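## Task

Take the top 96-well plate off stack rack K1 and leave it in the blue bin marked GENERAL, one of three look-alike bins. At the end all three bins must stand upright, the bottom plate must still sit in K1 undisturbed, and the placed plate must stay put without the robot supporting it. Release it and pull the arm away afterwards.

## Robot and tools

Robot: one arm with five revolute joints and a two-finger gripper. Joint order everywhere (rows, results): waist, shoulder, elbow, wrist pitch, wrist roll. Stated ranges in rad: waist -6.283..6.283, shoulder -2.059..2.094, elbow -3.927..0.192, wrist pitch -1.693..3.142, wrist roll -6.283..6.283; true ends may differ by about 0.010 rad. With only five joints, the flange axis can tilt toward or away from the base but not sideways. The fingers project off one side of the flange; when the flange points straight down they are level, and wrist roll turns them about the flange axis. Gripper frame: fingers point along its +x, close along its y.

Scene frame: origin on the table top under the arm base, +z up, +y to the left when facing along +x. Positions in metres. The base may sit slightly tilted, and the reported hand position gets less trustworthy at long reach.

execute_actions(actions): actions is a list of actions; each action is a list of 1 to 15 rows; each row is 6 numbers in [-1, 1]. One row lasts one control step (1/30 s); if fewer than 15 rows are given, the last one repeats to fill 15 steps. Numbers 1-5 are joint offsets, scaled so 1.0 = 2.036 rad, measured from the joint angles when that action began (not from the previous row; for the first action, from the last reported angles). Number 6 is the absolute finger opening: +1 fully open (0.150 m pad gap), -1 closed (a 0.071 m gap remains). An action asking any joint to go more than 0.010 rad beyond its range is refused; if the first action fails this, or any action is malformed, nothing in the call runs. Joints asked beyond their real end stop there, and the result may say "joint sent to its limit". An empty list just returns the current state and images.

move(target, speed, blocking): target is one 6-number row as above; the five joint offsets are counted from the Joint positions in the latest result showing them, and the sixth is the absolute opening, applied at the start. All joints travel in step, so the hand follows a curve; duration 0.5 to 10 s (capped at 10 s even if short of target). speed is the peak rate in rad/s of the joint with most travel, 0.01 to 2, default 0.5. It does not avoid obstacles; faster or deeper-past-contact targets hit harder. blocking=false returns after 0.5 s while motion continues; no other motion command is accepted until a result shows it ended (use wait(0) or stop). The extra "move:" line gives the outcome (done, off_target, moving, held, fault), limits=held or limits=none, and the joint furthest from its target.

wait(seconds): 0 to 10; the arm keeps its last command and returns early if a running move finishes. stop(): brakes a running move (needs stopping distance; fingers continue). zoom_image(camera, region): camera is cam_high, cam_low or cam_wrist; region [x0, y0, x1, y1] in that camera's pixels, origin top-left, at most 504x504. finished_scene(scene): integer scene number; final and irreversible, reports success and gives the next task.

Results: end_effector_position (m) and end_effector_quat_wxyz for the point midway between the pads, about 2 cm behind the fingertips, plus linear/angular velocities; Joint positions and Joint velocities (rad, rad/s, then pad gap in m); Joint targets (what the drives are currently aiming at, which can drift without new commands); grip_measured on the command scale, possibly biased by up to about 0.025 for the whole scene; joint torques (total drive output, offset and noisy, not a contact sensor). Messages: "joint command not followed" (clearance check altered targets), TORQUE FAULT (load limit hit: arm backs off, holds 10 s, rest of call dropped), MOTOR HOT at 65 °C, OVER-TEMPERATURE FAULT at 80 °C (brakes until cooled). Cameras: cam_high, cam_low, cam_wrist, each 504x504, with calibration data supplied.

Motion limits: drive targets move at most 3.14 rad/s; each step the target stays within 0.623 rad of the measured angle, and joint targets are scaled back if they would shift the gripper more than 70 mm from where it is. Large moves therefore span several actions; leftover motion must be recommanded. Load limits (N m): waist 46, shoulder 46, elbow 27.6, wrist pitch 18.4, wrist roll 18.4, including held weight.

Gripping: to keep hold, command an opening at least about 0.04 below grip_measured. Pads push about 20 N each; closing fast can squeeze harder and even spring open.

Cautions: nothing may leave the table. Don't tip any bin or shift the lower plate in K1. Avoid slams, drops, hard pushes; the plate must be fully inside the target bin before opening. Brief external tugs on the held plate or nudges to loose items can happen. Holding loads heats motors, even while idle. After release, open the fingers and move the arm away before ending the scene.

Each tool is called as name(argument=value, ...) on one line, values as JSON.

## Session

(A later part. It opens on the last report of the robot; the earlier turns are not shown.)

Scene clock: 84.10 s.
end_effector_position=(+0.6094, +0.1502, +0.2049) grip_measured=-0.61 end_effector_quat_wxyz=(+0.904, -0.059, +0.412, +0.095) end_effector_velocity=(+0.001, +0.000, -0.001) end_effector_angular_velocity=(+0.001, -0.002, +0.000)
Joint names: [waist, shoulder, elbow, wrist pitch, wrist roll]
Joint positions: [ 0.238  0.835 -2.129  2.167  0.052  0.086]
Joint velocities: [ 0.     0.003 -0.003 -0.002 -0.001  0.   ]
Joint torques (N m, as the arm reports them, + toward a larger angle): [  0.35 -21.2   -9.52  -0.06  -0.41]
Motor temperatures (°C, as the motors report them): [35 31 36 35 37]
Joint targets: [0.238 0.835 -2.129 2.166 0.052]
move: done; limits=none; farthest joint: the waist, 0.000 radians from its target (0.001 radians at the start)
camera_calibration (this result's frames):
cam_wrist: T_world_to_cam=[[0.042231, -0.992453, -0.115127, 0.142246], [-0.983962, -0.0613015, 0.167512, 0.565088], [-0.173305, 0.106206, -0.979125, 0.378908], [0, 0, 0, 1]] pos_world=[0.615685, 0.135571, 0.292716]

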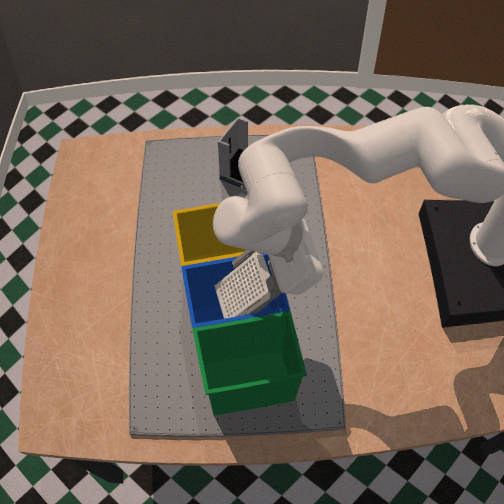

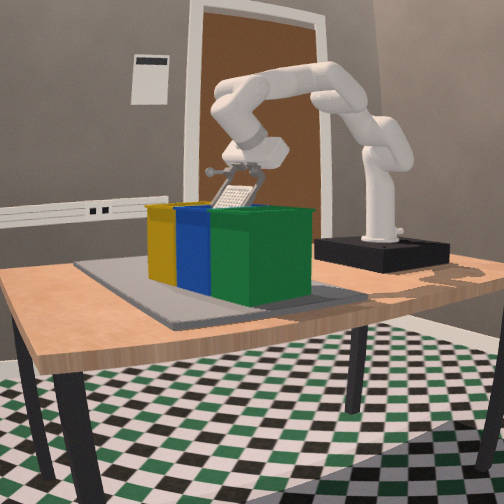

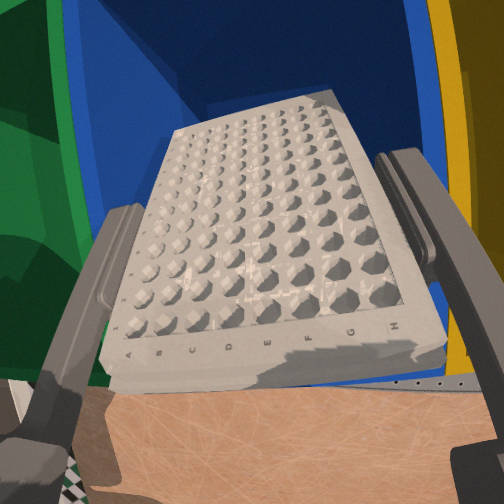

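move(target=[-0.0015, 0.06547, -0.03520, -0.03027, 0, -0.78], speed=0.1)

zoom_image(camera="cam_low", region=[160, 140, 320, 240])

zoom_image(camera="cam_high", region=[180, 230, 330, 340])

Scene clock: 86.83 s.
end_effector_position=(+0.6261, +0.1531, +0.1497) grip_measured=-0.61 end_effector_quat_wxyz=(+0.905, -0.059, +0.412, +0.093) end_effector_velocity=(+0.001, +0.000, -0.001) end_effector_angular_velocity=(-0.000, -0.001, +0.000)
Joint names: [waist, shoulder, elbow, wrist pitch, wrist roll]
Joint positions: [ 0.235  0.968 -2.201  2.105  0.052  0.086]
Joint velocities: [ 0.     0.003 -0.002 -0.002  0.001  0.   ]
Joint torques (N m, as the arm reports them, + toward a larger angle): [ -0.04 -21.66  -9.23  -0.15  -0.17]
Motor temperatures (°C, as the motors report them): [35 31 36 35 37]
Joint targets: [0.235 0.968 -2.201 2.105 0.052]
move: done; limits=none; farthest joint: the shoulder, 0.001 radians from its target (0.133 radians at the start)
camera_calibration (this result's frames):
cam_wrist: T_world_to_cam=[[0.0392386, -0.992564, -0.115224, 0.139959], [-0.984186, -0.0583241, 0.16726, 0.590642], [-0.172736, 0.106839, -0.979157, 0.327002], [0, 0, 0, 1]] pos_world=[0.632295, 0.138431, 0.237522]

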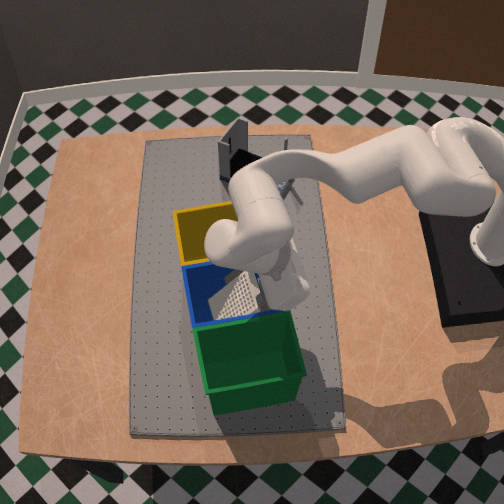

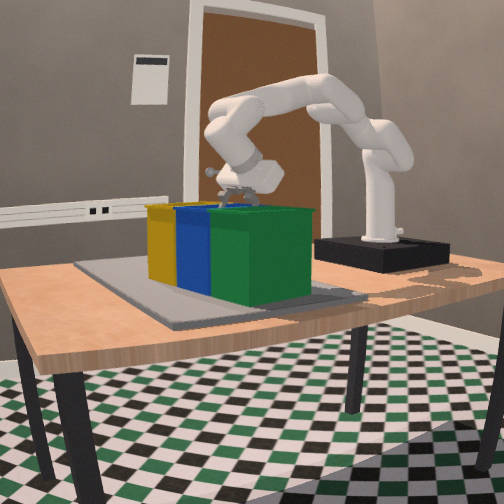

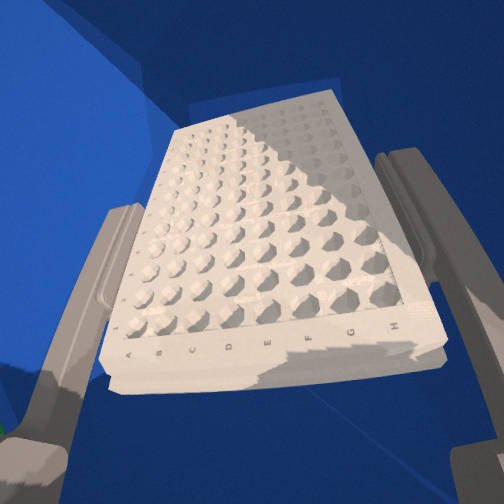

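Region (160, 140, 320, 240) of cam_low's 504x504 image, scaled by 3.150, with more detail than that image has; it fills the top 315 rows of this view, and the rest is white.

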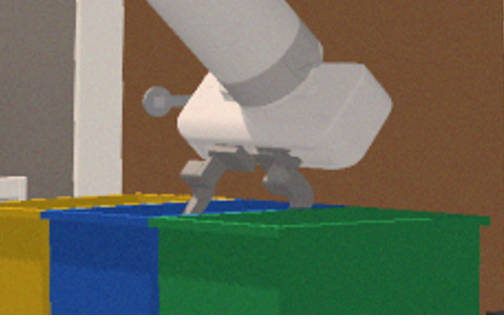

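Region (180, 230, 330, 340) of cam_high's 504x504 image, scaled by 3.360, with more detail than that image has; it fills the top 370 rows of this view, and the rest is white.

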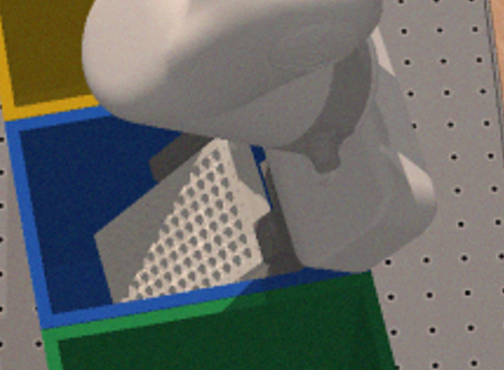

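execute_actions(actions=[[[0,0,0,0,0,-0.64],[0,0,0,0,0,-0.60],[0,0,0,0,0,-0.57],[0,0,0,0,0,-0.54]],[[0,0,0,0,0,-0.54]]])

Scene clock: 88.27 s.
end_effector_position=(+0.6261, +0.1530, +0.1497) grip_measured=-0.56 end_effector_quat_wxyz=(+0.904, -0.059, +0.412, +0.093) end_effector_velocity=(+0.000, -0.000, +0.001) end_effector_angular_velocity=(+0.001, -0.001, +0.000)
Joint names: [waist, shoulder, elbow, wrist pitch, wrist roll]
Joint positions: [ 0.235  0.968 -2.201  2.105  0.052  0.089]
Joint velocities: [-0.     0.    -0.002  0.002 -0.001  0.   ]
Joint torques (N m, as the arm reports them, + toward a larger angle): [  0.37 -21.8   -9.35  -0.17  -0.41]
Motor temperatures (°C, as the motors report them): [35 32 36 35 37]
Joint targets: [0.235 0.968 -2.201 2.105 0.052]
camera_calibration (this result's frames):
cam_wrist: T_world_to_cam=[[0.0391585, -0.992579, -0.115128, 0.139976], [-0.984186, -0.0582316, 0.167295, 0.590611], [-0.172757, 0.106756, -0.979162, 0.32703], [0, 0, 0, 1]] pos_world=[0.632287, 0.138417, 0.237524]

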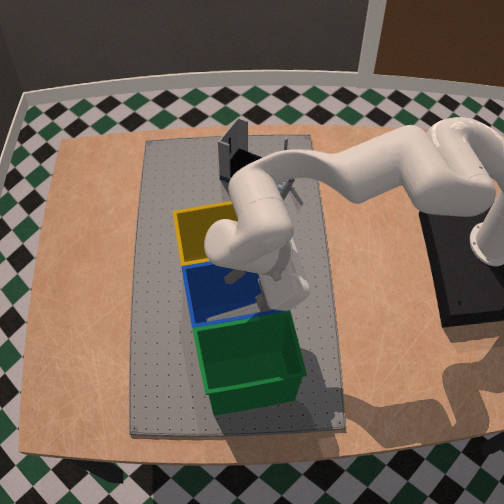

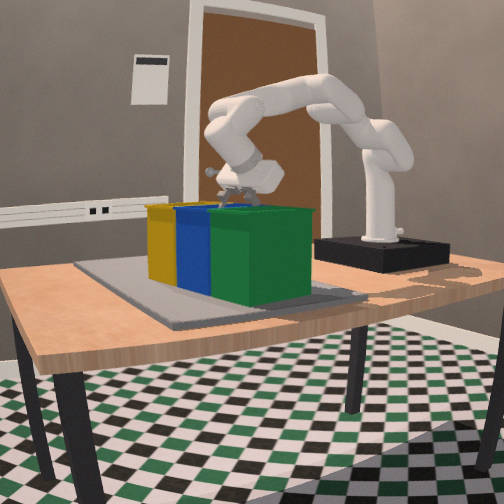

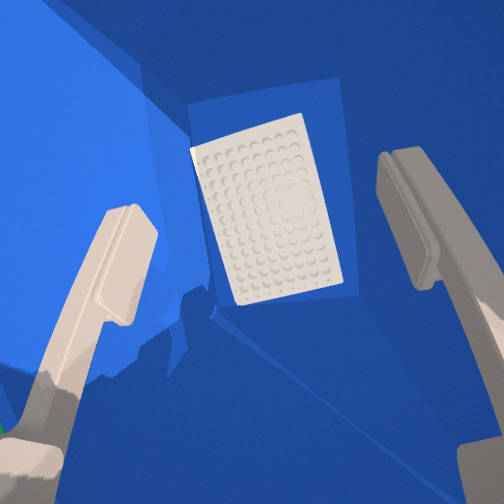

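move(target=[0, -0.17, 0, 0, 0, -0.9], speed=0.4)

Scene clock: 90.20 s.
end_effector_position=(+0.6486, +0.1565, +0.3798) grip_measured=-0.90 end_effector_quat_wxyz=(+0.962, -0.034, +0.251, +0.098) end_effector_velocity=(+0.000, -0.000, +0.002) end_effector_angular_velocity=(+0.002, -0.004, +0.000)
Joint names: [waist, shoulder, elbow, wrist pitch, wrist roll]
Joint positions: [ 0.235  0.622 -2.2    2.105  0.052  0.075]
Joint velocities: [-0.001 -0.002 -0.002 -0.001 -0.001 -0.   ]
Joint torques (N m, as the arm reports them, + toward a larger angle): [  0.18 -19.3   -9.43  -0.94  -0.32]
Motor temperatures (°C, as the motors report them): [35 32 36 35 37]
Joint targets: [0.235 0.622 -2.201 2.105 0.052]
move: done; limits=none; farthest joint: the elbow, 0.001 radians from its target (0.000 radians at the start)
camera_calibration (this result's frames):
cam_wrist: T_world_to_cam=[[0.0856658, -0.979902, -0.180149, 0.161606], [-0.983932, -0.054777, -0.169933, 0.701846], [0.156649, 0.191812, -0.968849, 0.324927], [0, 0, 0, 1]] pos_world=[0.625825, 0.134478, 0.463185]

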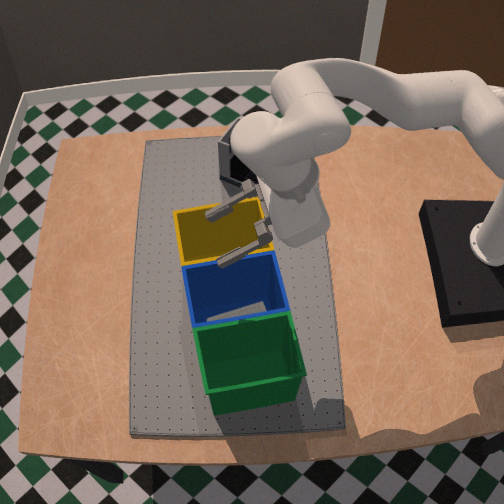

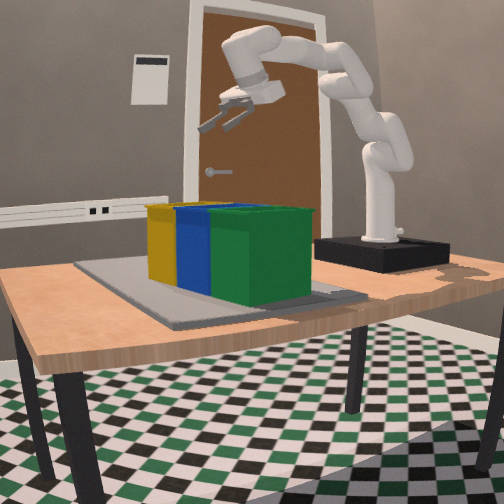

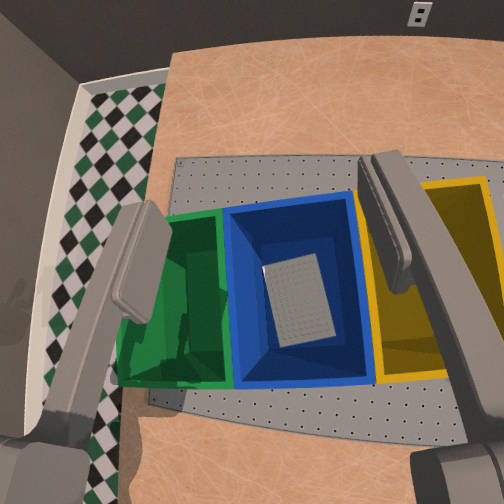

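The plate is lying in the blue bin. All three bins are upright, the lower plate is still in K1 and the arm is clear.

finished_scene(scene=2)

The scene is finished: the task was done.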